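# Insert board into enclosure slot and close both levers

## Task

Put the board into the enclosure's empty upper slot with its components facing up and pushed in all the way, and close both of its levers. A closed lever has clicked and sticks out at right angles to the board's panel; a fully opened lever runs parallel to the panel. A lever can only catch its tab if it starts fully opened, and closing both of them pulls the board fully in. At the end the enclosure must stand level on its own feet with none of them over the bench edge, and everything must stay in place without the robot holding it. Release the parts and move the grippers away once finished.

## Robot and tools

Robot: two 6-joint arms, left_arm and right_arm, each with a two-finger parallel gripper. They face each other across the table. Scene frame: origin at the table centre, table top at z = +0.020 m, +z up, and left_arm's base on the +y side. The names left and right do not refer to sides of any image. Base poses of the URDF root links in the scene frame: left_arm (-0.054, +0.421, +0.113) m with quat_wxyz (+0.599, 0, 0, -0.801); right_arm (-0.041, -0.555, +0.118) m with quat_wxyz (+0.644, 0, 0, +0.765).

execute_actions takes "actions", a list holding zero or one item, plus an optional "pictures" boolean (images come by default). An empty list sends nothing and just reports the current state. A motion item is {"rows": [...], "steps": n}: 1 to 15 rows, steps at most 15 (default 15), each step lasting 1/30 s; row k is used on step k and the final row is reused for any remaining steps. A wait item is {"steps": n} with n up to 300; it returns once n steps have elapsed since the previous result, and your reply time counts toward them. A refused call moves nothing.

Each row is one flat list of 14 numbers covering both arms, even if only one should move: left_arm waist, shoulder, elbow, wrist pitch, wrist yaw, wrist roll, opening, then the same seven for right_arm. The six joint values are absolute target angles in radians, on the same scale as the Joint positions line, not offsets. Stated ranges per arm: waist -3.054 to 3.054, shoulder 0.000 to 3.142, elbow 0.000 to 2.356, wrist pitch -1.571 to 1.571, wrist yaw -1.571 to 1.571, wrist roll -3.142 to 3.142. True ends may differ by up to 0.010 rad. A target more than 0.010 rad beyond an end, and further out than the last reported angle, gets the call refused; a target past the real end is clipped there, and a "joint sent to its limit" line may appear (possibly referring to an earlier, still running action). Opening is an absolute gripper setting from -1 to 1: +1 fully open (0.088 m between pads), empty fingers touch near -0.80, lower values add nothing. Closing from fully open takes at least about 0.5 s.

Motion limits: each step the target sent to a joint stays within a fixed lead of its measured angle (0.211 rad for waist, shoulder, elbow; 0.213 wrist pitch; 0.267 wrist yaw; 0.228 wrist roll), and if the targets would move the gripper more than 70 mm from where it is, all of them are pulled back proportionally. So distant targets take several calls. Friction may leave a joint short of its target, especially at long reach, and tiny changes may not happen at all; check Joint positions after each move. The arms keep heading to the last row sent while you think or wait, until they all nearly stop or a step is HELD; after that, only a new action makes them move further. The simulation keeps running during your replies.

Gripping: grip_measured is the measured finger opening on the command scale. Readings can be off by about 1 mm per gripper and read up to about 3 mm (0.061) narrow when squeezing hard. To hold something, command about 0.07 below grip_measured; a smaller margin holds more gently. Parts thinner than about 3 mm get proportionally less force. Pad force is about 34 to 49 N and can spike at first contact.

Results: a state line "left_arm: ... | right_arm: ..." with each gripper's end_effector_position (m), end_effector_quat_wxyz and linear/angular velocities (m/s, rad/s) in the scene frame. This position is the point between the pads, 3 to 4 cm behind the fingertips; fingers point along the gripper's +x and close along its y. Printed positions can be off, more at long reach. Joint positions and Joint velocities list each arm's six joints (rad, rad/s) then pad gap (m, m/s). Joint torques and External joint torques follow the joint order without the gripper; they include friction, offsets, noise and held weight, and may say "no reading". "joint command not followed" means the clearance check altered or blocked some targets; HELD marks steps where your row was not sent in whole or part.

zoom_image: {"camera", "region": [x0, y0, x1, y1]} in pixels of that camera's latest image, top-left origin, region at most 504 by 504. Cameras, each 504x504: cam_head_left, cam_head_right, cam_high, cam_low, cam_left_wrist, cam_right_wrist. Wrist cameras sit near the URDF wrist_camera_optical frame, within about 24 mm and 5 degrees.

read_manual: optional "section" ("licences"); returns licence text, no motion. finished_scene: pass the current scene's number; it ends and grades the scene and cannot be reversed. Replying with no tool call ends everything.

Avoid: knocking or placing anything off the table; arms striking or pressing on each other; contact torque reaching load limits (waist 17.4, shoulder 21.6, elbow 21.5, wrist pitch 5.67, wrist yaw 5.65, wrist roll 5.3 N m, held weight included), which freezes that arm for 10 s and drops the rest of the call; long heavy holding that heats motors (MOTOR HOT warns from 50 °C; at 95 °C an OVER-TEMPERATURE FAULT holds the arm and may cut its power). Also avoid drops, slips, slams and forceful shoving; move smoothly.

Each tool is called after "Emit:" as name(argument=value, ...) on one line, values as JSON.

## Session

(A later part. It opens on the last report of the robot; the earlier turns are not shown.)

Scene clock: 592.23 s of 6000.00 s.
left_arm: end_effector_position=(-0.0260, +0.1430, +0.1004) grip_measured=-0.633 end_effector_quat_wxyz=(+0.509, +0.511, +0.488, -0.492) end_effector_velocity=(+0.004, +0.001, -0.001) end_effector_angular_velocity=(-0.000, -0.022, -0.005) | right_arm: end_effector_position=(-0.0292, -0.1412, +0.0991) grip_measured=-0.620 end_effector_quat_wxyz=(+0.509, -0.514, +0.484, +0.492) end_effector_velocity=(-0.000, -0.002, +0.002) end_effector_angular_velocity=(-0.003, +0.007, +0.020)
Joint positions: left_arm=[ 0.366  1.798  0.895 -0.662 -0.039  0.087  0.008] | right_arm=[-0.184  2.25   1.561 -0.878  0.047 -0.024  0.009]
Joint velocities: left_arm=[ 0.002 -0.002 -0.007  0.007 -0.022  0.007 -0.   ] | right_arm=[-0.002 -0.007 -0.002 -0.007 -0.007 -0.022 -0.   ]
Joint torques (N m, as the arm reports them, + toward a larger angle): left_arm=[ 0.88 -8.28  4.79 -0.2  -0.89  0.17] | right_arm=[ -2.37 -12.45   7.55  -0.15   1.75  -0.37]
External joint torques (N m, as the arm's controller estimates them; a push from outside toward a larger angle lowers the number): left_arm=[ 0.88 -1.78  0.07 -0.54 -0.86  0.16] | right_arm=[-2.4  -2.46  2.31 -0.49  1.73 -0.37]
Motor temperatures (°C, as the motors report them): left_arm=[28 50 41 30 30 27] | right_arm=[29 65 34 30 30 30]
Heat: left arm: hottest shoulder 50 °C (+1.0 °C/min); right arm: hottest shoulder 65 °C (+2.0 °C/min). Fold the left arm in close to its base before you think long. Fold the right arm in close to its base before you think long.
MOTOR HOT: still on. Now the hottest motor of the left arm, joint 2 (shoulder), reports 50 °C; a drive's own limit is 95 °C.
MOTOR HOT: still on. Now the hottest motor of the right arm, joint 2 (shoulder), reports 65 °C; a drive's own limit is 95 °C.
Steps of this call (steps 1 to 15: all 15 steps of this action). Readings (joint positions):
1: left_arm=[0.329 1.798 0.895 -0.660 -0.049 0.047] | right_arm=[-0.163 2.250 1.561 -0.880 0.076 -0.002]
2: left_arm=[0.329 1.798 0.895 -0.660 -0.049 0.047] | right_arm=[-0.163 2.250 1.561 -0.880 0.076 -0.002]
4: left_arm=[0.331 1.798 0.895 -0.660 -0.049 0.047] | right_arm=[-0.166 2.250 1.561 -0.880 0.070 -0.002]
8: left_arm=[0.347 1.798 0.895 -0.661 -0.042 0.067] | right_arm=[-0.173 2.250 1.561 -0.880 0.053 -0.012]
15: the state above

Emit:
execute_actions(actions=[{"rows":[[0.37,1.789,0.902,-0.665,-0.05,0.087,-0.55,-0.195,2.24,1.57,-0.885,0.06,-0.025,-0.55],[0.37,1.789,0.902,-0.665,-0.05,0.087,-0.55,-0.195,2.24,1.57,-0.885,0.06,-0.025,-0.55],[0.37,1.789,0.902,-0.665,-0.05,0.087,-0.55,-0.195,2.24,1.57,-0.885,0.06,-0.025,-0.55],[0.37,1.789,0.902,-0.665,-0.05,0.087,-0.55,-0.195,2.24,1.57,-0.885,0.06,-0.025,-0.55],[0.37,1.789,0.902,-0.665,-0.05,0.087,-0.55,-0.202,2.24,1.57,-0.885,0.06,-0.03,-0.55],[0.375,1.789,0.902,-0.665,-0.05,0.09,-0.55,-0.21,2.24,1.57,-0.885,0.06,-0.035,-0.55],[0.383,1.789,0.902,-0.665,-0.05,0.098,-0.55,-0.217,2.24,1.57,-0.885,0.06,-0.04,-0.55],[0.391,1.789,0.902,-0.665,-0.05,0.105,-0.55,-0.224,2.24,1.57,-0.885,0.06,-0.045,-0.55],[0.4,1.789,0.902,-0.665,-0.05,0.113,-0.55,-0.231,2.24,1.57,-0.885,0.06,-0.05,-0.55]],"steps":15}])

Scene clock: 607.20 s of 6000.00 s.
left_arm: end_effector_position=(-0.0205, +0.1442, +0.1004) grip_measured=-0.553 end_effector_quat_wxyz=(+0.508, +0.511, +0.489, -0.492) end_effector_velocity=(-0.000, +0.006, -0.001) end_effector_angular_velocity=(+0.028, -0.005, -0.010) | right_arm: end_effector_position=(-0.0288, -0.1413, +0.0987) grip_measured=-0.552 end_effector_quat_wxyz=(+0.502, -0.511, +0.488, +0.499) end_effector_velocity=(+0.004, -0.007, -0.001) end_effector_angular_velocity=(-0.028, -0.007, +0.015)
Joint positions: left_arm=[ 0.387  1.798  0.895 -0.664 -0.038  0.106  0.012] | right_arm=[-0.192  2.251  1.561 -0.878  0.026 -0.04   0.012]
Joint velocities: left_arm=[-0.002  0.002 -0.002 -0.022 -0.007  0.007  0.   ] | right_arm=[-0.007 -0.002 -0.007 -0.022  0.007 -0.022  0.001]
Joint torques (N m, as the arm reports them, + toward a larger angle): left_arm=[ 1.19 -8.26  4.84  0.02 -0.53  0.19] | right_arm=[ -2.97 -10.82   5.97  -0.14   1.35  -0.23]
External joint torques (N m, as the arm's controller estimates them; a push from outside toward a larger angle lowers the number): left_arm=[ 1.25 -1.79  0.14 -0.31 -0.51  0.19] | right_arm=[-2.93 -0.95  0.85 -0.46  1.34 -0.23]
Motor temperatures (°C, as the motors report them): left_arm=[28 50 41 30 30 27] | right_arm=[29 67 35 30 31 30]
Heat: left arm: hottest shoulder 50 °C (+1.0 °C/min); right arm: hottest shoulder 67 °C (+3.0 °C/min). Fold the left arm in close to its base before you think long. Fold the right arm in close to its base before you think long.
MOTOR HOT: still on. Now the hottest motor of the left arm, joint 2 (shoulder), reports 50 °C; a drive's own limit is 95 °C.
MOTOR HOT: still on. Now the hottest motor of the right arm, joint 2 (shoulder), reports 67 °C; a drive's own limit is 95 °C.
Steps of this call (steps 1 to 15: the robot went on to your last target; steps 16 to 90: nothing new was sent; then 11.47 s passed at rest; steps 91 to 105: all 15 steps of this action). Readings (joint positions):
91: left_arm=[0.367 1.798 0.895 -0.662 -0.039 0.088] | right_arm=[-0.183 2.251 1.561 -0.878 0.046 -0.024]
92: left_arm=[0.367 1.798 0.895 -0.662 -0.039 0.088] | right_arm=[-0.183 2.251 1.561 -0.878 0.046 -0.024]
94: left_arm=[0.367 1.798 0.895 -0.662 -0.040 0.088] | right_arm=[-0.183 2.251 1.561 -0.878 0.045 -0.024]
98: left_arm=[0.369 1.798 0.895 -0.662 -0.040 0.090] | right_arm=[-0.187 2.251 1.561 -0.879 0.039 -0.028]
105: the state above

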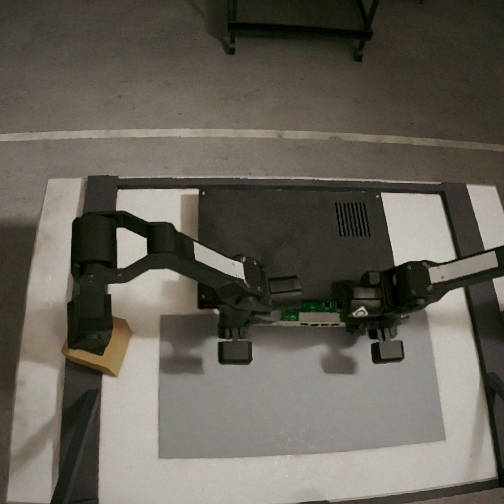

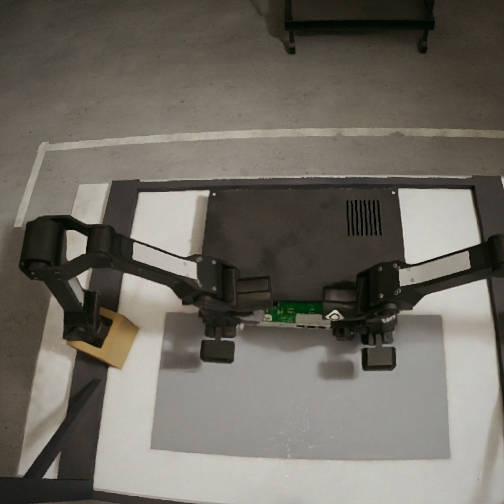

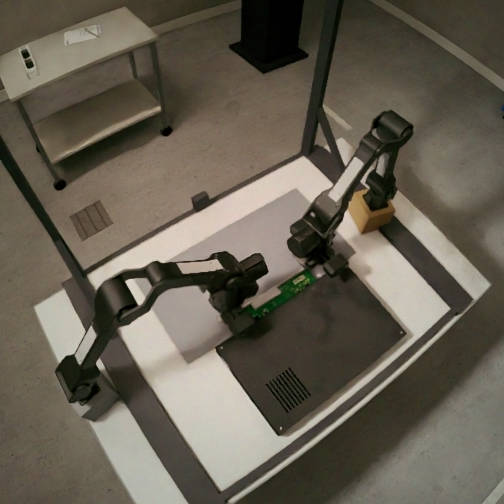

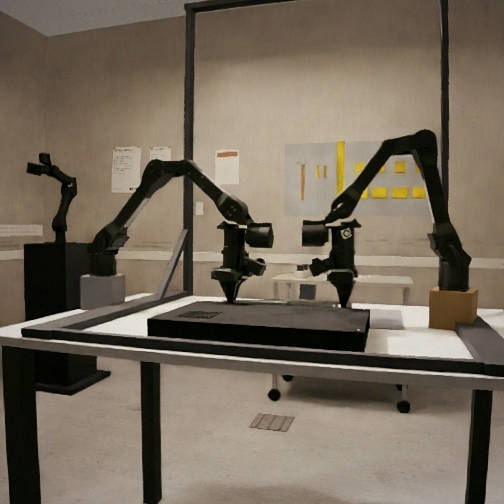

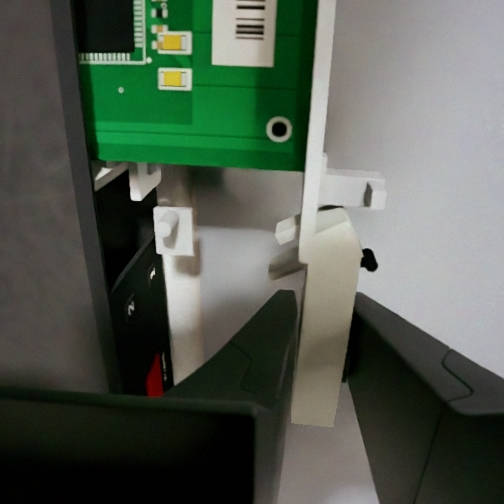

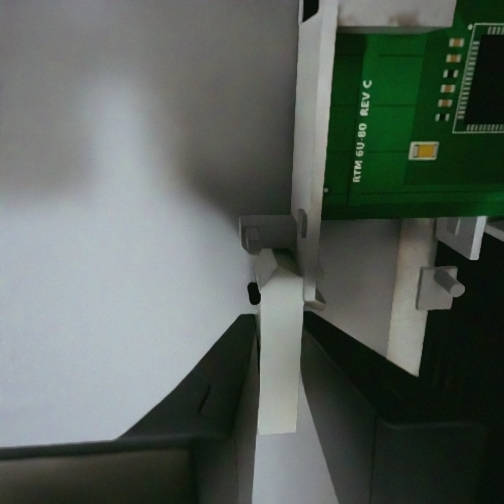

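Emit:
execute_actions(actions=[{"rows":[[0.38,1.789,0.902,-0.665,-0.05,0.095,-0.7,-0.195,2.24,1.57,-0.885,0.05,-0.03,-0.7],[0.38,1.789,0.902,-0.665,-0.05,0.095,-0.7,-0.19,2.24,1.57,-0.885,0.05,-0.03,-0.7],[0.37,1.789,0.902,-0.665,-0.05,0.085,-0.7,-0.185,2.24,1.57,-0.885,0.05,-0.02,-0.7],[0.355,1.787,0.895,-0.665,-0.05,0.075,-0.7,-0.175,2.24,1.58,-0.885,0.05,-0.015,-0.7],[0.34,1.785,0.89,-0.663,-0.05,0.06,-0.7,-0.165,2.24,1.585,-0.89,0.05,-0.01,-0.7],[0.325,1.783,0.88,-0.66,-0.05,0.05,-0.7,-0.158,2.242,1.59,-0.895,0.05,-0.005,-0.7],[0.315,1.78,0.875,-0.657,-0.05,0.04,-0.7,-0.155,2.245,1.597,-0.9,0.05,-0.005,-0.7]],"steps":15}], pictures=false)

Emit:
execute_actions(actions=[{"rows":[[0.315,1.78,0.875,-0.657,-0.05,0.04,-0.7,-0.17,2.245,1.597,-0.9,0.05,-0.01,-0.7],[0.32,1.78,0.875,-0.657,-0.05,0.045,-0.7,-0.18,2.245,1.597,-0.9,0.05,-0.015,-0.7],[0.326,1.78,0.875,-0.657,-0.05,0.05,-0.7,-0.187,2.245,1.597,-0.9,0.05,-0.02,-0.7],[0.333,1.78,0.875,-0.657,-0.05,0.056,-0.7,-0.193,2.245,1.597,-0.9,0.05,-0.025,-0.7],[0.34,1.78,0.875,-0.657,-0.05,0.062,-0.7,-0.199,2.245,1.597,-0.9,0.05,-0.03,-0.7],[0.347,1.78,0.875,-0.657,-0.05,0.068,-0.7,-0.205,2.245,1.597,-0.9,0.05,-0.035,-0.7],[0.354,1.78,0.875,-0.657,-0.05,0.074,-0.7,-0.211,2.245,1.597,-0.9,0.05,-0.04,-0.7],[0.361,1.78,0.875,-0.657,-0.05,0.08,-0.7,-0.217,2.245,1.597,-0.9,0.05,-0.045,-0.7],[0.368,1.78,0.875,-0.657,-0.05,0.086,-0.7,-0.223,2.245,1.597,-0.9,0.05,-0.05,-0.7]],"steps":15}], pictures=false)

Scene clock: 623.90 s of 6000.00 s.
left_arm: end_effector_position=(-0.0352, +0.1424, +0.1001) grip_measured=-0.631 end_effector_quat_wxyz=(+0.515, +0.510, +0.484, -0.490) end_effector_velocity=(+0.001, +0.005, +0.002) end_effector_angular_velocity=(+0.017, -0.021, +0.015) | right_arm: end_effector_position=(-0.0316, -0.1426, +0.0997) grip_measured=-0.620 end_effector_quat_wxyz=(+0.509, -0.518, +0.486, +0.486) end_effector_velocity=(-0.002, -0.001, +0.001) end_effector_angular_velocity=(-0.004, +0.022, +0.019)
Joint positions: left_arm=[ 0.328  1.794  0.889 -0.653 -0.05   0.043  0.008] | right_arm=[-0.175  2.253  1.568 -0.895  0.055 -0.011  0.009]
Joint velocities: left_arm=[-0.007 -0.007 -0.002 -0.022 -0.022 -0.022 -0.   ] | right_arm=[-0.002 -0.002  0.002 -0.007 -0.022 -0.022 -0.   ]
Joint torques (N m, as the arm reports them, + toward a larger angle): left_arm=[-1.26 -8.74  2.67 -0.25 -0.03 -0.05] | right_arm=[  1.43 -10.68   7.85  -0.08  -0.16   0.13]
External joint torques (N m, as the arm's controller estimates them; a push from outside toward a larger angle lowers the number): left_arm=[-1.28 -2.22 -2.11 -0.61  0.02 -0.04] | right_arm=[ 1.41 -0.79  2.71 -0.39 -0.18  0.13]
Motor temperatures (°C, as the motors report them): left_arm=[28 50 41 30 29 27] | right_arm=[30 65 34 30 31 30]
Heat: left arm: hottest shoulder 50 °C (+1.0 °C/min); right arm: hottest shoulder 65 °C (+0.0 °C/min). Fold the left arm in close to its base before you think long. Fold the right arm in close to its base before you think long.
MOTOR HOT: still on. Now the hottest motor of the left arm, joint 2 (shoulder), reports 50 °C; a drive's own limit is 95 °C.
MOTOR HOT: still on. Now the hottest motor of the right arm, joint 2 (shoulder), reports 65 °C; a drive's own limit is 95 °C.
Steps of this call (steps 1 to 15: the robot went on to your last target; steps 16 to 90: nothing new was sent; then 13.20 s passed at rest; steps 91 to 105: all 15 steps of this action). Readings (joint positions):
91: left_arm=[0.387 1.798 0.895 -0.664 -0.038 0.108] | right_arm=[-0.191 2.251 1.561 -0.878 0.026 -0.041]
92: left_arm=[0.384 1.798 0.895 -0.664 -0.037 0.108] | right_arm=[-0.189 2.251 1.561 -0.878 0.030 -0.039]
94: left_arm=[0.376 1.798 0.895 -0.664 -0.037 0.098] | right_arm=[-0.187 2.251 1.561 -0.879 0.037 -0.028]
98: left_arm=[0.339 1.797 0.893 -0.658 -0.043 0.058] | right_arm=[-0.179 2.252 1.565 -0.890 0.053 -0.017]
105: the state above

Scene clock: 624.40 s of 6000.00 s.
left_arm: end_effector_position=(-0.0287, +0.1436, +0.1000) grip_measured=-0.631 end_effector_quat_wxyz=(+0.509, +0.509, +0.487, -0.495) end_effector_velocity=(-0.001, +0.004, +0.001) end_effector_angular_velocity=(+0.017, +0.008, -0.005) | right_arm: end_effector_position=(-0.0299, -0.1415, +0.1004) grip_measured=-0.620 end_effector_quat_wxyz=(+0.499, -0.511, +0.492, +0.498) end_effector_velocity=(-0.002, -0.002, +0.000) end_effector_angular_velocity=(-0.007, +0.022, -0.010)
Joint positions: left_arm=[ 0.359  1.792  0.886 -0.653 -0.036  0.079  0.008] | right_arm=[-0.192  2.254  1.573 -0.896  0.02  -0.037  0.009]
Joint velocities: left_arm=[ 0.002 -0.002  0.002 -0.022  0.007  0.007 -0.   ] | right_arm=[-0.002 -0.002 -0.002 -0.007 -0.022  0.007 -0.   ]
Joint torques (N m, as the arm reports them, + toward a larger angle): left_arm=[ 0.76 -8.6   2.88 -0.24 -0.62  0.19] | right_arm=[ -2.33 -10.65   7.43   0.02   1.21  -0.3 ]
External joint torques (N m, as the arm's controller estimates them; a push from outside toward a larger angle lowers the number): left_arm=[ 0.76 -2.13 -1.89 -0.6  -0.59  0.19] | right_arm=[-2.32 -0.71  2.25 -0.3   1.21 -0.3 ]
Motor temperatures (°C, as the motors report them): left_arm=[28 50 41 30 29 27] | right_arm=[30 65 35 30 31 30]
Heat: left arm: hottest shoulder 50 °C (+1.0 °C/min); right arm: hottest shoulder 65 °C (+0.0 °C/min). Fold the left arm in close to its base before you think long. Fold the right arm in close to its base before you think long.
MOTOR HOT: still on. Now the hottest motor of the left arm, joint 2 (shoulder), reports 50 °C; a drive's own limit is 95 °C.
MOTOR HOT: still on. Now the hottest motor of the right arm, joint 2 (shoulder), reports 65 °C; a drive's own limit is 95 °C.
Steps of this call (steps 1 to 15: all 15 steps of this action). Readings (joint positions):
1: left_arm=[0.328 1.794 0.889 -0.653 -0.050 0.042] | right_arm=[-0.175 2.254 1.569 -0.895 0.055 -0.011]
2: left_arm=[0.328 1.794 0.888 -0.653 -0.050 0.042] | right_arm=[-0.176 2.254 1.569 -0.895 0.054 -0.011]
4: left_arm=[0.329 1.794 0.888 -0.653 -0.050 0.042] | right_arm=[-0.180 2.254 1.569 -0.895 0.047 -0.011]
8: left_arm=[0.342 1.792 0.887 -0.653 -0.043 0.059] | right_arm=[-0.188 2.254 1.571 -0.896 0.031 -0.028]
15: the state above

Emit:
execute_actions(actions=[{"rows":[[0.36,1.78,0.88,-0.657,-0.05,0.08,-0.7,-0.23,2.245,1.585,-0.9,0.07,-0.045,-0.7],[0.36,1.78,0.88,-0.657,-0.05,0.08,-0.7,-0.24,2.245,1.585,-0.9,0.085,-0.045,-0.7],[0.362,1.78,0.88,-0.657,-0.05,0.08,-0.7,-0.25,2.245,1.585,-0.9,0.1,-0.045,-0.7],[0.365,1.78,0.88,-0.657,-0.05,0.08,-0.7,-0.26,2.245,1.585,-0.9,0.11,-0.045,-0.7]],"steps":15}])

Emit:
zoom_image(camera="cam_right_wrist", region=[354,140,504,320])

Scene clock: 632.10 s of 6000.00 s.
left_arm: end_effector_position=(-0.0289, +0.1436, +0.1000) grip_measured=-0.631 end_effector_quat_wxyz=(+0.509, +0.508, +0.487, -0.496) end_effector_velocity=(-0.002, +0.005, +0.000) end_effector_angular_velocity=(+0.021, +0.009, +0.005) | right_arm: end_effector_position=(-0.0292, -0.1415, +0.1005) grip_measured=-0.620 end_effector_quat_wxyz=(+0.500, -0.513, +0.490, +0.497) end_effector_velocity=(-0.000, +0.002, +0.002) end_effector_angular_velocity=(+0.012, +0.007, +0.005)
Joint positions: left_arm=[ 0.36   1.792  0.886 -0.653 -0.033  0.081  0.008] | right_arm=[-0.191  2.254  1.573 -0.896  0.026 -0.038  0.009]
Joint velocities: left_arm=[-0.002 -0.002 -0.002 -0.022  0.007 -0.007 -0.   ] | right_arm=[-0.002 -0.007 -0.002  0.007 -0.007 -0.007 -0.   ]
Joint torques (N m, as the arm reports them, + toward a larger angle): left_arm=[ 0.52 -8.64  3.39 -0.23 -0.72 -0.03] | right_arm=[ -5.31 -10.64   6.23   0.02   3.33  -0.18]
External joint torques (N m, as the arm's controller estimates them; a push from outside toward a larger angle lowers the number): left_arm=[ 0.56 -2.13 -1.42 -0.6  -0.69 -0.03] | right_arm=[-5.31 -0.65  1.   -0.32  3.33 -0.19]
Motor temperatures (°C, as the motors report them): left_arm=[28 50 40 30 29 27] | right_arm=[30 65 35 30 31 30]
Heat: left arm: hottest shoulder 50 °C (+1.0 °C/min); right arm: hottest shoulder 65 °C (+0.0 °C/min). Fold the left arm in close to its base before you think long. Fold the right arm in close to its base before you think long.
MOTOR HOT: still on. Now the hottest motor of the left arm, joint 2 (shoulder), reports 50 °C; a drive's own limit is 95 °C.
MOTOR HOT: still on. Now the hottest motor of the right arm, joint 2 (shoulder), reports 65 °C; a drive's own limit is 95 °C.
Steps of this call (steps 1 to 15: the robot went on to your last target; steps 16 to 90: nothing new was sent; then 4.20 s passed at rest; steps 91 to 105: all 15 steps of this action). Readings (joint positions):
91: left_arm=[0.360 1.792 0.886 -0.653 -0.035 0.081] | right_arm=[-0.192 2.254 1.573 -0.896 0.019 -0.038]
92: left_arm=[0.360 1.792 0.886 -0.653 -0.035 0.081] | right_arm=[-0.193 2.254 1.573 -0.896 0.019 -0.038]
94: left_arm=[0.360 1.792 0.886 -0.653 -0.034 0.081] | right_arm=[-0.193 2.254 1.573 -0.896 0.021 -0.038]
98: left_arm=[0.360 1.792 0.886 -0.653 -0.034 0.081] | right_arm=[-0.192 2.254 1.573 -0.896 0.024 -0.038]
105: the state above

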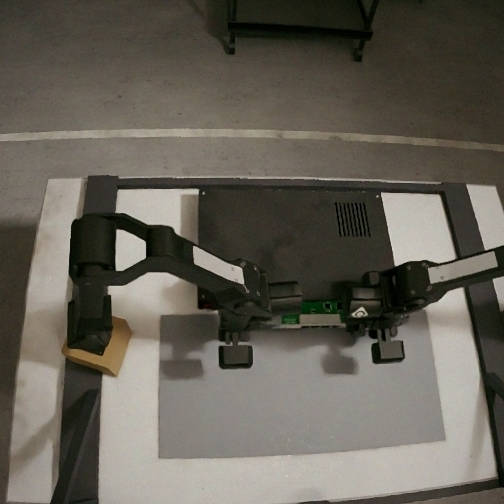

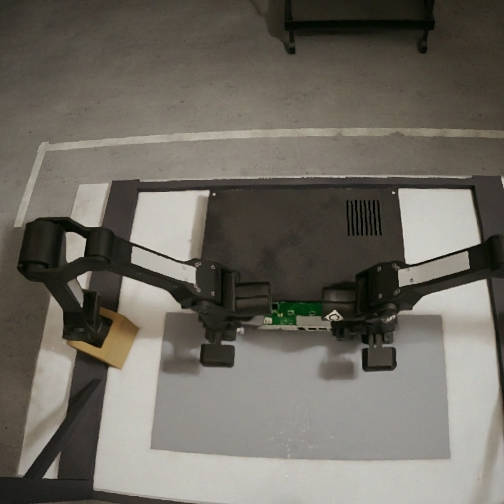

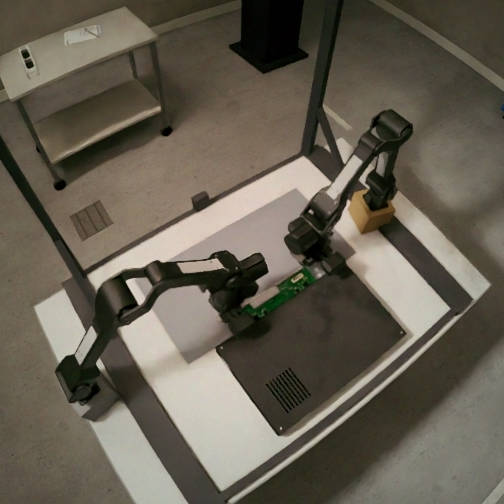

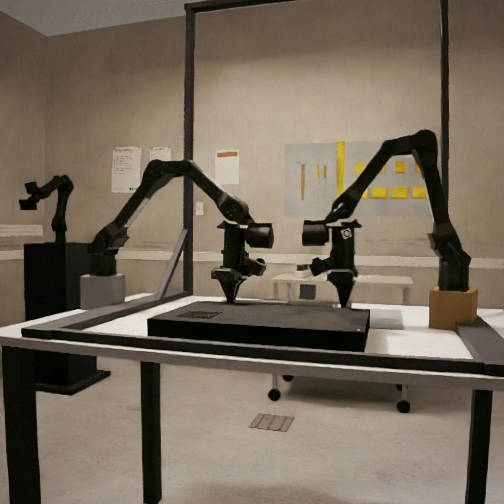

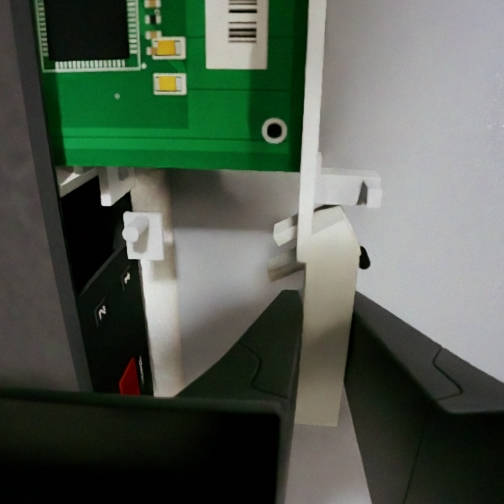

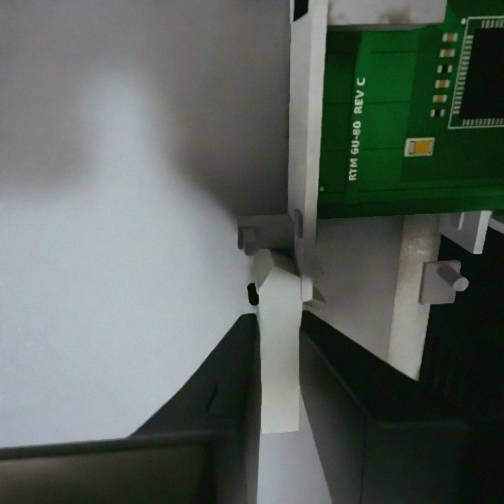

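Region (354, 140, 504, 320) of cam_right_wrist's 504x504 image, scaled by 2.800, with more detail than that image has.

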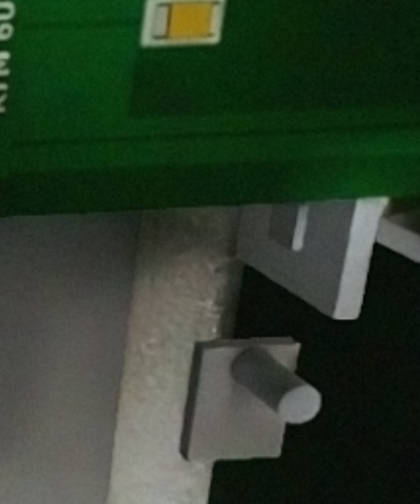

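Emit:
execute_actions(actions=[{"rows":[[0.35,1.78,0.88,-0.657,-0.04,0.07,-0.7,-0.2,2.245,1.585,-0.9,0.05,-0.03,-0.7],[0.335,1.78,0.875,-0.657,-0.04,0.055,-0.7,-0.175,2.245,1.59,-0.9,0.04,-0.015,-0.7],[0.32,1.777,0.87,-0.657,-0.04,0.04,-0.7,-0.16,2.25,1.6,-0.9,0.04,-0.005,-0.7],[0.305,1.774,0.865,-0.657,-0.04,0.03,-0.7,-0.15,2.255,1.605,-0.9,0.04,0.005,-0.7],[0.3,1.77,0.862,-0.657,-0.04,0.025,-0.7,-0.14,2.258,1.612,-0.9,0.04,0.01,-0.7]],"steps":15}], pictures=false)

Emit:
execute_actions(actions=[{"steps":15}], pictures=false)

Scene clock: 645.93 s of 6000.00 s.
left_arm: end_effector_position=(-0.0385, +0.1445, +0.1004) grip_measured=-0.631 end_effector_quat_wxyz=(+0.516, +0.509, +0.484, -0.490) end_effector_velocity=(+0.000, +0.002, +0.001) end_effector_angular_velocity=(+0.002, -0.007, +0.005) | right_arm: end_effector_position=(-0.0403, -0.1407, +0.0991) grip_measured=-0.620 end_effector_quat_wxyz=(+0.507, -0.517, +0.487, +0.488) end_effector_velocity=(-0.002, -0.002, +0.000) end_effector_angular_velocity=(-0.007, +0.022, -0.010)
Joint positions: left_arm=[ 0.316  1.784  0.876 -0.648 -0.05   0.028  0.008] | right_arm=[-0.156  2.262  1.581 -0.901  0.049  0.006  0.009]
Joint velocities: left_arm=[-0.002 -0.007 -0.002 -0.007 -0.007 -0.007 -0.   ] | right_arm=[-0.002 -0.002 -0.002 -0.007 -0.022  0.007  0.   ]
Joint torques (N m, as the arm reports them, + toward a larger angle): left_arm=[-1.55 -8.68  2.58 -0.61  0.38 -0.1 ] | right_arm=[  1.15 -10.24   8.08   0.32  -0.3    0.13]
External joint torques (N m, as the arm's controller estimates them; a push from outside toward a larger angle lowers the number): left_arm=[-1.58 -2.21 -2.2  -0.98  0.43 -0.1 ] | right_arm=[ 1.14 -0.26  2.91  0.01 -0.32  0.13]
Motor temperatures (°C, as the motors report them): left_arm=[28 51 39 29 29 27] | right_arm=[32 64 35 29 37 30]
Heat: left arm: hottest shoulder 51 °C (+2.0 °C/min); right arm: hottest shoulder 64 °C (-1.0 °C/min). Fold the left arm in close to its base before you think long. Fold the right arm in close to its base before you think long.
MOTOR HOT: still on. Now the hottest motor of the left arm, joint 2 (shoulder), reports 51 °C; a drive's own limit is 95 °C.
MOTOR HOT: still on. Now the hottest motor of the right arm, joint 2 (shoulder), reports 64 °C; a drive's own limit is 95 °C.
Steps of this call (steps 1 to 15: the robot went on to your last target; steps 16 to 90: nothing new was sent; then 10.33 s passed at rest; steps 91 to 105: all 15 steps of this action). Readings (joint positions):
91: left_arm=[0.359 1.792 0.886 -0.653 -0.033 0.080] | right_arm=[-0.189 2.254 1.573 -0.896 0.028 -0.038]
92: left_arm=[0.356 1.792 0.886 -0.653 -0.033 0.075] | right_arm=[-0.185 2.254 1.573 -0.896 0.036 -0.035]
94: left_arm=[0.342 1.791 0.885 -0.651 -0.037 0.056] | right_arm=[-0.178 2.256 1.573 -0.898 0.051 -0.022]
98: left_arm=[0.321 1.786 0.879 -0.648 -0.050 0.035] | right_arm=[-0.164 2.261 1.579 -0.900 0.052 -0.002]
105: the state above

Scene clock: 646.43 s of 6000.00 s.
left_arm: end_effector_position=(-0.0386, +0.1444, +0.1005) grip_measured=-0.631 end_effector_quat_wxyz=(+0.516, +0.509, +0.484, -0.490) end_effector_velocity=(+0.002, +0.002, +0.000) end_effector_angular_velocity=(+0.007, -0.007, +0.010) | right_arm: end_effector_position=(-0.0405, -0.1408, +0.0991) grip_measured=-0.620 end_effector_quat_wxyz=(+0.507, -0.517, +0.488, +0.488) end_effector_velocity=(+0.002, +0.003, +0.001) end_effector_angular_velocity=(+0.012, +0.008, -0.000)
Joint positions: left_arm=[ 0.316  1.783  0.876 -0.648 -0.05   0.028  0.008] | right_arm=[-0.156  2.262  1.581 -0.901  0.048  0.006  0.009]
Joint velocities: left_arm=[ 0.002 -0.002 -0.002 -0.007 -0.007 -0.007 -0.   ] | right_arm=[-0.007 -0.002  0.002  0.007 -0.007 -0.007 -0.   ]
Joint torques (N m, as the arm reports them, + toward a larger angle): left_arm=[-1.57 -8.69  2.55 -0.62  0.38 -0.11] | right_arm=[  1.15 -10.24   8.09   0.34  -0.29   0.12]
External joint torques (N m, as the arm's controller estimates them; a push from outside toward a larger angle lowers the number): left_arm=[-1.62 -2.26 -2.23 -0.99  0.42 -0.1 ] | right_arm=[ 1.21 -0.28  2.9   0.02 -0.32  0.12]
Motor temperatures (°C, as the motors report them): left_arm=[28 51 39 29 29 27] | right_arm=[32 64 35 29 37 30]
Heat: left arm: hottest shoulder 51 °C (+2.0 °C/min); right arm: hottest shoulder 64 °C (-1.0 °C/min). Fold the left arm in close to its base before you think long. Fold the right arm in close to its base before you think long.
MOTOR HOT: still on. Now the hottest motor of the left arm, joint 2 (shoulder), reports 51 °C; a drive's own limit is 95 °C.
MOTOR HOT: still on. Now the hottest motor of the right arm, joint 2 (shoulder), reports 64 °C; a drive's own limit is 95 °C.
Steps of this call (steps 1 to 15: the robot went on to your last target). Readings (joint positions):
1: left_arm=[0.316 1.784 0.876 -0.648 -0.050 0.028] | right_arm=[-0.156 2.262 1.581 -0.901 0.049 0.006]
2: left_arm=[0.316 1.783 0.876 -0.648 -0.050 0.028] | right_arm=[-0.156 2.262 1.581 -0.901 0.049 0.006]
4: left_arm=[0.316 1.783 0.876 -0.648 -0.050 0.028] | right_arm=[-0.156 2.262 1.581 -0.901 0.048 0.006]
8: left_arm=[0.316 1.783 0.876 -0.648 -0.050 0.028] | right_arm=[-0.156 2.262 1.581 -0.901 0.048 0.006]
15: the state above
All arms were judged still, so your last target was given up. Only a new action makes them travel on or press farther. Fingers that are still opening or closing keep moving.

Emit:
execute_actions(actions=[{"rows":[[0.31,1.775,0.885,-0.655,-0.05,0.03,-0.7,-0.15,2.24,1.605,-0.9,0.05,0.008,-0.7],[0.31,1.775,0.885,-0.655,-0.05,0.03,-0.7,-0.15,2.23,1.605,-0.9,0.05,0.008,-0.7],[0.31,1.775,0.885,-0.655,-0.05,0.03,-0.7,-0.15,2.222,1.605,-0.9,0.05,0.008,-0.7]],"steps":15}], pictures=false)

Emit:
execute_actions(actions=[{"rows":[[0.32,1.775,0.885,-0.655,-0.05,0.04,-0.7,-0.17,2.222,1.605,-0.9,0.06,0,-0.7],[0.326,1.775,0.885,-0.655,-0.05,0.045,-0.7,-0.176,2.222,1.605,-0.9,0.06,-0.005,-0.7],[0.332,1.775,0.885,-0.655,-0.05,0.05,-0.7,-0.182,2.222,1.605,-0.9,0.06,-0.01,-0.7],[0.338,1.775,0.885,-0.655,-0.05,0.055,-0.7,-0.188,2.222,1.605,-0.9,0.06,-0.015,-0.7],[0.345,1.775,0.885,-0.655,-0.05,0.06,-0.7,-0.194,2.222,1.605,-0.9,0.06,-0.02,-0.7],[0.352,1.775,0.885,-0.655,-0.05,0.067,-0.7,-0.2,2.222,1.605,-0.9,0.06,-0.025,-0.7],[0.359,1.775,0.885,-0.655,-0.05,0.074,-0.7,-0.206,2.222,1.605,-0.9,0.06,-0.03,-0.7],[0.366,1.775,0.885,-0.655,-0.05,0.08,-0.7,-0.212,2.222,1.605,-0.9,0.06,-0.035,-0.7],[0.373,1.775,0.885,-0.655,-0.05,0.087,-0.7,-0.218,2.222,1.605,-0.9,0.06,-0.04,-0.7]],"steps":15}], pictures=false)

Scene clock: 665.37 s of 6000.00 s.
left_arm: end_effector_position=(-0.0385, +0.1442, +0.1006) grip_measured=-0.631 end_effector_quat_wxyz=(+0.517, +0.509, +0.484, -0.490) end_effector_velocity=(+0.000, +0.002, +0.001) end_effector_angular_velocity=(+0.002, -0.007, +0.005) | right_arm: end_effector_position=(-0.0404, -0.1408, +0.0991) grip_measured=-0.620 end_effector_quat_wxyz=(+0.507, -0.517, +0.488, +0.488) end_effector_velocity=(-0.000, -0.004, -0.001) end_effector_angular_velocity=(-0.013, +0.007, +0.005)
Joint positions: left_arm=[ 0.316  1.783  0.877 -0.649 -0.051  0.027  0.008] | right_arm=[-0.156  2.262  1.581 -0.901  0.048  0.006  0.009]
Joint velocities: left_arm=[-0.002 -0.007 -0.002 -0.007 -0.007 -0.007  0.   ] | right_arm=[-0.002 -0.002 -0.007 -0.007 -0.007 -0.007 -0.   ]
Joint torques (N m, as the arm reports them, + toward a larger angle): left_arm=[-0.57 -8.1   4.86 -0.44 -0.02  0.09] | right_arm=[  0.38 -13.65   7.42   0.36   0.1    0.06]
External joint torques (N m, as the arm's controller estimates them; a push from outside toward a larger angle lowers the number): left_arm=[-0.57 -1.59  0.01 -0.83  0.03  0.09] | right_arm=[ 0.32 -3.71  2.31  0.07  0.08  0.06]
Motor temperatures (°C, as the motors report them): left_arm=[28 51 38 29 29 27] | right_arm=[30 63 36 30 34 30]
Heat: left arm: hottest shoulder 51 °C (+1.0 °C/min); right arm: hottest shoulder 63 °C (-4.1 °C/min). Fold the left arm in close to its base before you think long. Fold the right arm in close to its base before you think long.
MOTOR HOT: still on. Now the hottest motor of the left arm, joint 2 (shoulder), reports 51 °C; a drive's own limit is 95 °C.
MOTOR HOT: still on. Now the hottest motor of the right arm, joint 2 (shoulder), reports 63 °C; a drive's own limit is 95 °C.
Steps of this call (steps 1 to 90: nothing new was sent; then 15.43 s passed at rest; steps 91 to 105: all 15 steps of this action). Readings (joint positions):
91: left_arm=[0.316 1.783 0.876 -0.648 -0.050 0.027] | right_arm=[-0.156 2.262 1.581 -0.901 0.048 0.006]
92: left_arm=[0.316 1.783 0.876 -0.648 -0.050 0.027] | right_arm=[-0.156 2.262 1.581 -0.901 0.048 0.006]
94: left_arm=[0.316 1.783 0.877 -0.648 -0.050 0.027] | right_arm=[-0.156 2.262 1.581 -0.901 0.048 0.006]
98: left_arm=[0.316 1.783 0.877 -0.649 -0.050 0.027] | right_arm=[-0.156 2.262 1.581 -0.901 0.048 0.006]
105: the state above

Scene clock: 665.87 s of 6000.00 s.
left_arm: end_effector_position=(-0.0292, +0.1439, +0.1012) grip_measured=-0.631 end_effector_quat_wxyz=(+0.510, +0.505, +0.487, -0.497) end_effector_velocity=(-0.004, +0.005, -0.000) end_effector_angular_velocity=(+0.021, +0.023, -0.010) | right_arm: end_effector_position=(-0.0297, -0.1414, +0.0999) grip_measured=-0.620 end_effector_quat_wxyz=(+0.500, -0.513, +0.493, +0.493) end_effector_velocity=(+0.002, -0.004, -0.001) end_effector_angular_velocity=(-0.013, -0.007, +0.034)
Joint positions: left_arm=[ 0.36   1.783  0.881 -0.65  -0.03   0.08   0.008] | right_arm=[-0.19   2.26   1.581 -0.904  0.027 -0.03   0.009]
Joint velocities: left_arm=[-0.002 -0.002 -0.002 -0.022  0.022  0.007 -0.   ] | right_arm=[-0.002 -0.002 -0.007 -0.007  0.007 -0.037 -0.   ]
Joint torques (N m, as the arm reports them, + toward a larger angle): left_arm=[ 1.19 -8.1   4.57 -0.34 -0.84  0.22] | right_arm=[ -2.19 -13.43   7.39   0.59   1.33  -0.24]
External joint torques (N m, as the arm's controller estimates them; a push from outside toward a larger angle lowers the number): left_arm=[ 1.18 -1.67 -0.15 -0.68 -0.81  0.22] | right_arm=[-2.18 -3.44  2.17  0.26  1.32 -0.24]
Motor temperatures (°C, as the motors report them): left_arm=[28 51 38 29 29 27] | right_arm=[30 63 36 30 34 30]
Heat: left arm: hottest shoulder 51 °C (+1.0 °C/min); right arm: hottest shoulder 63 °C (-4.0 °C/min). Fold the left arm in close to its base before you think long. Fold the right arm in close to its base before you think long.
MOTOR HOT: still on. Now the hottest motor of the left arm, joint 2 (shoulder), reports 51 °C; a drive's own limit is 95 °C.
MOTOR HOT: still on. Now the hottest motor of the right arm, joint 2 (shoulder), reports 63 °C; a drive's own limit is 95 °C.
Steps of this call (steps 1 to 15: all 15 steps of this action). Readings (joint positions):
1: left_arm=[0.316 1.783 0.877 -0.649 -0.050 0.028] | right_arm=[-0.157 2.262 1.581 -0.901 0.048 0.006]
2: left_arm=[0.318 1.783 0.877 -0.649 -0.049 0.030] | right_arm=[-0.158 2.262 1.581 -0.901 0.046 0.006]
4: left_arm=[0.323 1.783 0.877 -0.650 -0.043 0.039] | right_arm=[-0.161 2.262 1.581 -0.901 0.040 0.004]
8: left_arm=[0.339 1.783 0.879 -0.650 -0.033 0.060] | right_arm=[-0.172 2.260 1.581 -0.903 0.035 -0.014]
15: the state above

Emit:
execute_actions(actions=[{"rows":[[0.36,1.778,0.885,-0.655,-0.04,0.08,-0.7,-0.19,2.24,1.59,-0.9,0.03,-0.03,-0.4],[0.36,1.778,0.885,-0.655,-0.04,0.08,-0.7,-0.19,2.24,1.59,-0.9,0.03,-0.03,-0.4],[0.36,1.778,0.885,-0.655,-0.04,0.08,-0.7,-0.19,2.24,1.59,-0.9,0.03,-0.03,-0.4],[0.36,1.778,0.885,-0.655,-0.04,0.08,-0.7,-0.19,2.24,1.59,-0.9,0.03,-0.03,-0.4],[0.36,1.778,0.885,-0.655,-0.04,0.08,-0.7,-0.19,2.2,1.6,-0.93,0.03,-0.03,-0.4],[0.36,1.778,0.885,-0.655,-0.04,0.08,-0.7,-0.19,2.16,1.6,-0.97,0.03,-0.03,-0.4],[0.36,1.778,0.885,-0.655,-0.04,0.08,-0.7,-0.2,2.12,1.6,-1.02,0.03,-0.03,-0.4],[0.36,1.778,0.885,-0.655,-0.04,0.08,-0.7,-0.2,2.08,1.6,-1.07,0.03,-0.03,-0.4]],"steps":15}], pictures=false)

Emit:
execute_actions(actions=[{"rows":[[0.36,1.778,0.885,-0.655,-0.04,0.08,-0.7,-0.06,2.05,1.45,-0.9,0.45,-0.03,-0.4]],"steps":15}])

Scene clock: 691.67 s of 6000.00 s.
left_arm: end_effector_position=(-0.0284, +0.1448, +0.1012) grip_measured=-0.631 end_effector_quat_wxyz=(+0.510, +0.508, +0.486, -0.495) end_effector_velocity=(+0.002, +0.002, +0.000) end_effector_angular_velocity=(+0.008, -0.007, +0.010) | right_arm: end_effector_position=(-0.0262, -0.1534, +0.1759) grip_measured=-0.404 end_effector_quat_wxyz=(+0.516, -0.499, +0.482, +0.503) end_effector_velocity=(-0.000, -0.020, +0.011) end_effector_angular_velocity=(-0.067, -0.006, +0.024)
Joint positions: left_arm=[ 0.36   1.783  0.881 -0.654 -0.036  0.081  0.008] | right_arm=[-0.199  2.076  1.603 -1.058  0.028 -0.031  0.019]
Joint velocities: left_arm=[ 0.002 -0.002 -0.002 -0.007 -0.007 -0.007 -0.   ] | right_arm=[ 0.002 -0.032 -0.002 -0.095  0.007 -0.022  0.   ]
Joint torques (N m, as the arm reports them, + toward a larger angle): left_arm=[-0.05 -7.8   4.53 -0.02 -0.2  -0.04] | right_arm=[-0.21 -8.53  5.31  0.08  0.1   0.03]
External joint torques (N m, as the arm's controller estimates them; a push from outside toward a larger angle lowers the number): left_arm=[-0.1  -1.37 -0.24 -0.38 -0.16 -0.03] | right_arm=[-0.26 -1.    0.75 -0.24  0.09  0.03]
Motor temperatures (°C, as the motors report them): left_arm=[28 50 39 29 29 27] | right_arm=[30 71 36 30 33 30]
Heat: left arm: hottest shoulder 50 °C (+0.0 °C/min); right arm: hottest shoulder 71 °C (+6.1 °C/min). Fold the left arm in close to its base before you think long. Fold the right arm in close to its base before you think long.
MOTOR HOT: still on. Now the hottest motor of the left arm, joint 2 (shoulder), reports 50 °C; a drive's own limit is 95 °C.
MOTOR HOT: still on. Now the hottest motor of the right arm, joint 2 (shoulder), reports 71 °C; a drive's own limit is 95 °C.
Steps of this call (steps 1 to 15: the robot went on to your last target; steps 16 to 90: nothing new was sent; then 22.30 s passed at rest; steps 91 to 105: all 15 steps of this action). Readings (joint positions):
91: left_arm=[0.361 1.783 0.881 -0.650 -0.029 0.081] | right_arm=[-0.189 2.260 1.581 -0.904 0.027 -0.031]
92: left_arm=[0.360 1.783 0.881 -0.650 -0.029 0.081] | right_arm=[-0.188 2.260 1.581 -0.904 0.027 -0.031]
94: left_arm=[0.360 1.783 0.881 -0.650 -0.029 0.081] | right_arm=[-0.186 2.259 1.581 -0.904 0.027 -0.031]
98: left_arm=[0.360 1.783 0.881 -0.652 -0.035 0.081] | right_arm=[-0.189 2.200 1.582 -0.983 0.028 -0.031]
105: the state above

Scene clock: 692.17 s of 6000.00 s.
left_arm: end_effector_position=(-0.0284, +0.1448, +0.1012) grip_measured=-0.631 end_effector_quat_wxyz=(+0.510, +0.508, +0.486, -0.495) end_effector_velocity=(+0.001, +0.005, +0.001) end_effector_angular_velocity=(+0.017, -0.006, +0.025) | right_arm: end_effector_position=(-0.0213, -0.1560, +0.1622) grip_measured=-0.403 end_effector_quat_wxyz=(+0.585, -0.606, +0.325, +0.429) end_effector_velocity=(+0.006, +0.001, +0.001) end_effector_angular_velocity=(+0.007, -0.037, +0.015)
Joint positions: left_arm=[ 0.36   1.783  0.881 -0.654 -0.036  0.081  0.008] | right_arm=[-0.059  2.061  1.462 -0.904  0.444 -0.031  0.019]
Joint velocities: left_arm=[ 0.002 -0.007 -0.002 -0.022 -0.007 -0.022 -0.   ] | right_arm=[-0.002 -0.002 -0.012  0.022  0.037 -0.022 -0.   ]
Joint torques (N m, as the arm reports them, + toward a larger angle): left_arm=[-0.04 -7.79  4.53 -0.01 -0.2  -0.03] | right_arm=[ -0.16 -10.03   4.22   0.66   0.44   0.05]
External joint torques (N m, as the arm's controller estimates them; a push from outside toward a larger angle lowers the number): left_arm=[-0.06 -1.32 -0.25 -0.38 -0.17 -0.02] | right_arm=[-0.18 -0.92 -1.33  0.19  0.14  0.02]
Motor temperatures (°C, as the motors report them): left_arm=[28 50 39 29 29 27] | right_arm=[30 71 36 30 33 30]
Heat: left arm: hottest shoulder 50 °C (+0.0 °C/min); right arm: hottest shoulder 71 °C (+6.0 °C/min). Fold the left arm in close to its base before you think long. Fold the right arm in close to its base before you think long.
MOTOR HOT: still on. Now the hottest motor of the left arm, joint 2 (shoulder), reports 50 °C; a drive's own limit is 95 °C.
MOTOR HOT: still on. Now the hottest motor of the right arm, joint 2 (shoulder), reports 71 °C; a drive's own limit is 95 °C.
Steps of this call (steps 1 to 15: all 15 steps of this action). Readings (joint positions):
1: left_arm=[0.360 1.783 0.881 -0.654 -0.036 0.081] | right_arm=[-0.187 2.069 1.577 -1.019 0.097 -0.031]
2: left_arm=[0.360 1.783 0.881 -0.654 -0.036 0.081] | right_arm=[-0.163 2.063 1.546 -0.983 0.180 -0.031]
4: left_arm=[0.360 1.783 0.881 -0.654 -0.036 0.081] | right_arm=[-0.106 2.061 1.500 -0.946 0.310 -0.031]
8: left_arm=[0.360 1.783 0.881 -0.654 -0.036 0.081] | right_arm=[-0.054 2.061 1.465 -0.914 0.411 -0.031]
15: the state above

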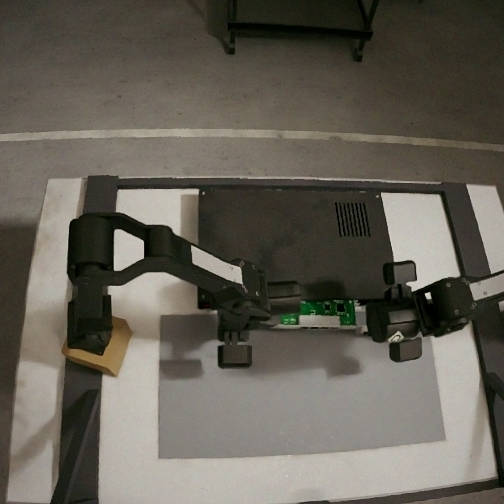

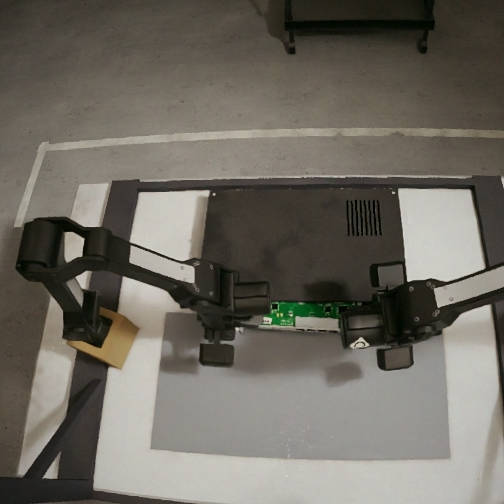

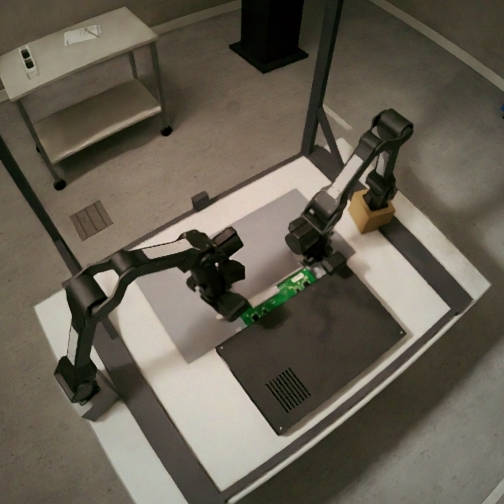

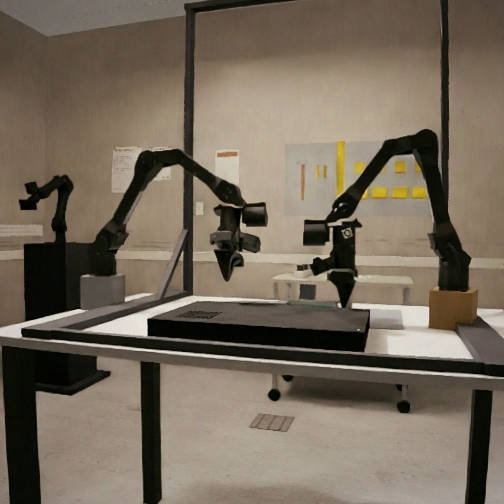

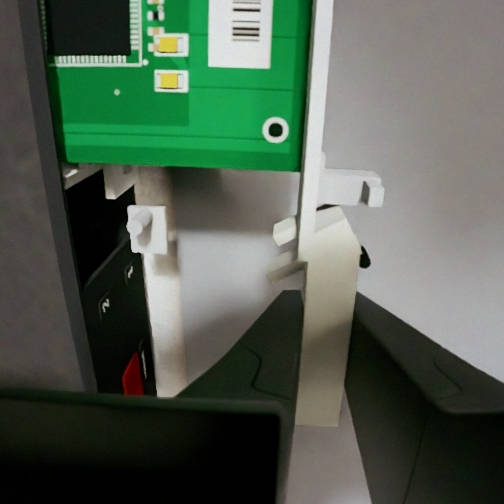

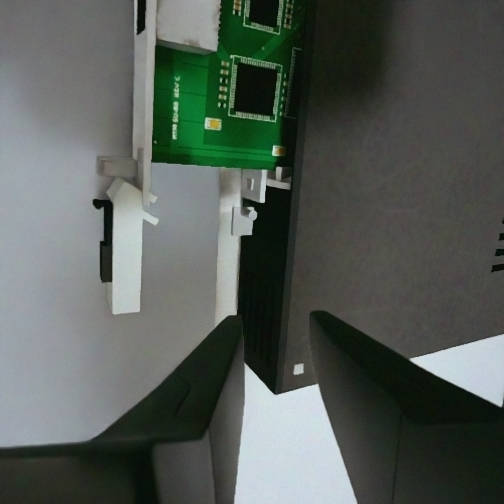

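Emit:
zoom_image(camera="cam_right_wrist", region=[200,0,340,250])

Emit:
execute_actions(actions=[{"rows":[[0.36,1.778,0.885,-0.655,-0.04,0.08,-0.7,0.12,1.9,1.2,-0.7,0.9,-0.03,-0.4]],"steps":15}])

Region (200, 0, 340, 250) of cam_right_wrist's 504x504 image, scaled by 2.016, with more detail than that image has; it fills the left 282 columns of this view, and the rest is white.

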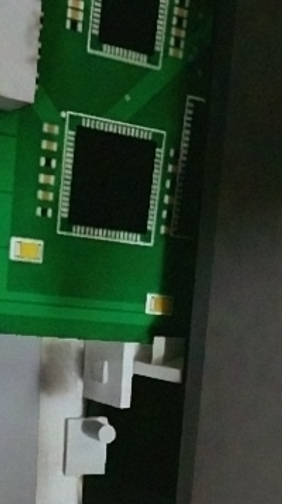

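Scene clock: 696.73 s of 6000.00 s.
left_arm: end_effector_position=(-0.0284, +0.1448, +0.1012) grip_measured=-0.631 end_effector_quat_wxyz=(+0.510, +0.508, +0.486, -0.495) end_effector_velocity=(+0.000, +0.004, +0.001) end_effector_angular_velocity=(+0.017, -0.006, +0.020) | right_arm: end_effector_position=(-0.0329, -0.1753, +0.1974) grip_measured=-0.403 end_effector_quat_wxyz=(+0.665, -0.645, +0.118, +0.357) end_effector_velocity=(+0.006, -0.004, +0.002) end_effector_angular_velocity=(-0.011, -0.042, -0.004)
Joint positions: left_arm=[ 0.36   1.783  0.881 -0.654 -0.036  0.081  0.008] | right_arm=[ 0.12   1.915  1.212 -0.704  0.894 -0.031  0.019]
Joint velocities: left_arm=[-0.002 -0.002  0.002 -0.022 -0.007 -0.022 -0.   ] | right_arm=[-0.002 -0.002 -0.012 -0.007  0.037 -0.007 -0.   ]
Joint torques (N m, as the arm reports them, + toward a larger angle): left_arm=[-0.04 -7.77  4.54 -0.02 -0.2  -0.03] | right_arm=[-0.08 -9.36  4.26  0.76  0.67  0.07]
External joint torques (N m, as the arm's controller estimates them; a push from outside toward a larger angle lowers the number): left_arm=[-0.06 -1.36 -0.22 -0.38 -0.17 -0.03] | right_arm=[-0.04 -1.36 -1.15  0.19  0.13  0.02]
Motor temperatures (°C, as the motors report them): left_arm=[28 50 39 29 29 27] | right_arm=[30 69 36 30 32 30]
Heat: left arm: hottest shoulder 50 °C (+0.0 °C/min); right arm: hottest shoulder 69 °C (+5.0 °C/min). Fold the left arm in close to its base before you think long. Fold the right arm in close to its base before you think long.
MOTOR HOT: still on. Now the hottest motor of the left arm, joint 2 (shoulder), reports 50 °C; a drive's own limit is 95 °C.
MOTOR HOT: still on. Now the hottest motor of the right arm, joint 2 (shoulder), reports 69 °C; a drive's own limit is 95 °C.
Steps of this call (steps 1 to 15: the robot went on to your last target; steps 16 to 90: nothing new was sent; then 1.07 s passed at rest; steps 91 to 105: all 15 steps of this action). Readings (joint positions):
91: left_arm=[0.360 1.783 0.881 -0.654 -0.036 0.081] | right_arm=[-0.046 2.039 1.423 -0.842 0.513 -0.031]
92: left_arm=[0.360 1.783 0.881 -0.654 -0.036 0.081] | right_arm=[-0.015 2.009 1.367 -0.800 0.595 -0.031]
94: left_arm=[0.360 1.783 0.881 -0.654 -0.036 0.081] | right_arm=[0.064 1.953 1.280 -0.763 0.733 -0.031]
98: left_arm=[0.360 1.783 0.881 -0.654 -0.036 0.081] | right_arm=[0.126 1.918 1.228 -0.716 0.856 -0.031]
105: the state above

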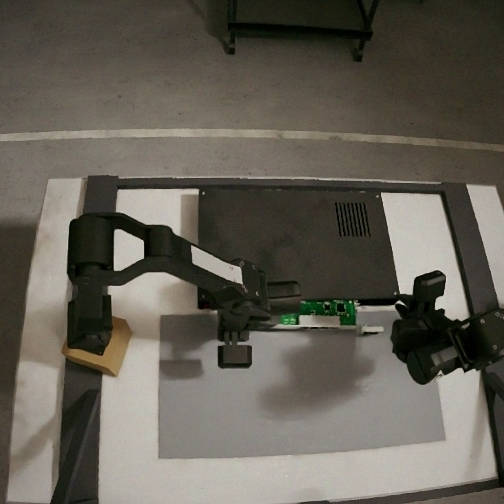

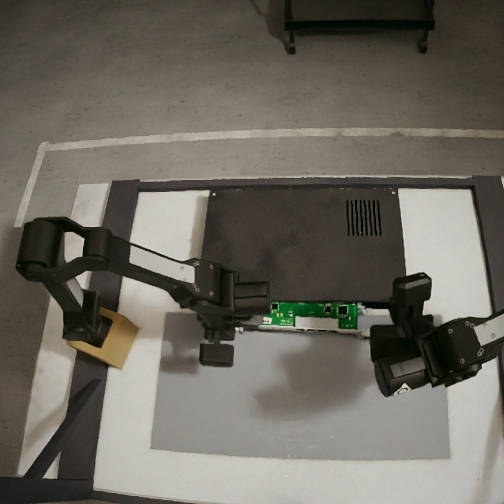

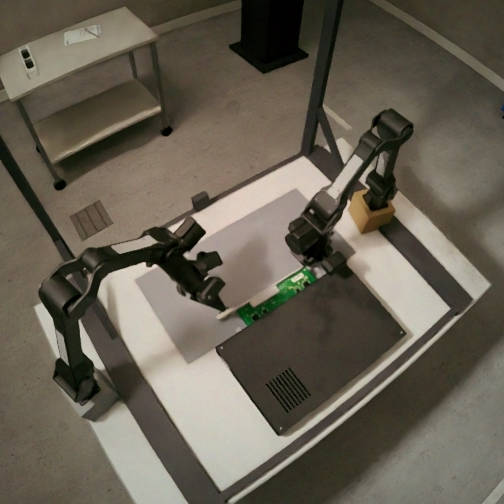

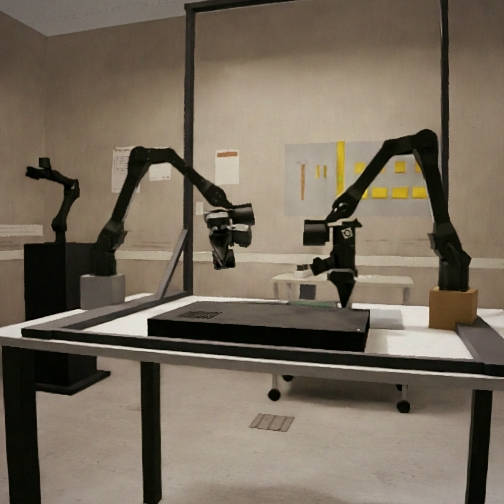

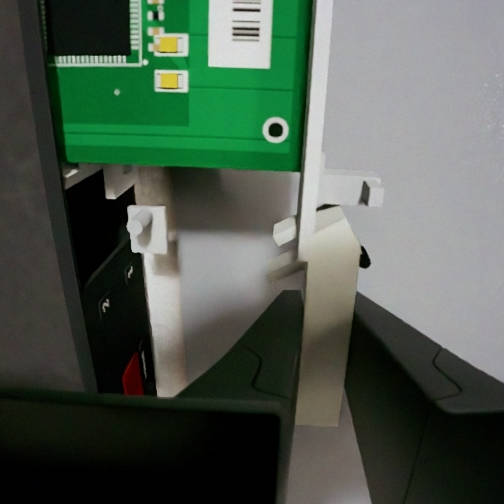

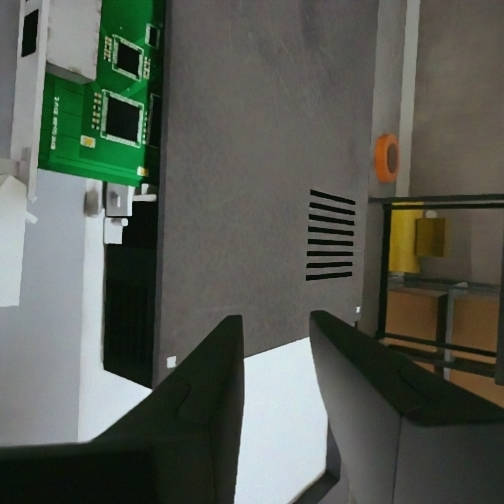

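Emit:
zoom_image(camera="cam_right_wrist", region=[70,130,200,260])

Region (70, 130, 200, 260) of cam_right_wrist's 504x504 image, scaled by 3.877, with more detail than that image has.

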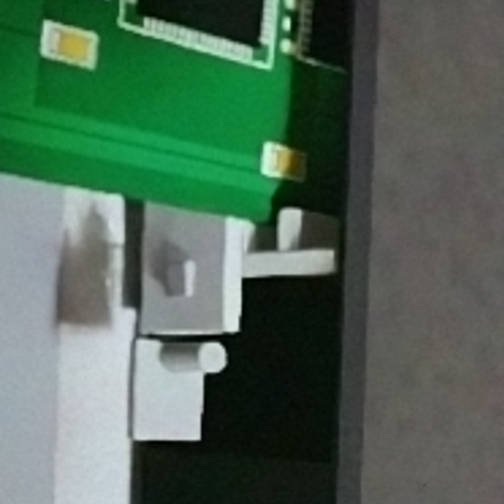

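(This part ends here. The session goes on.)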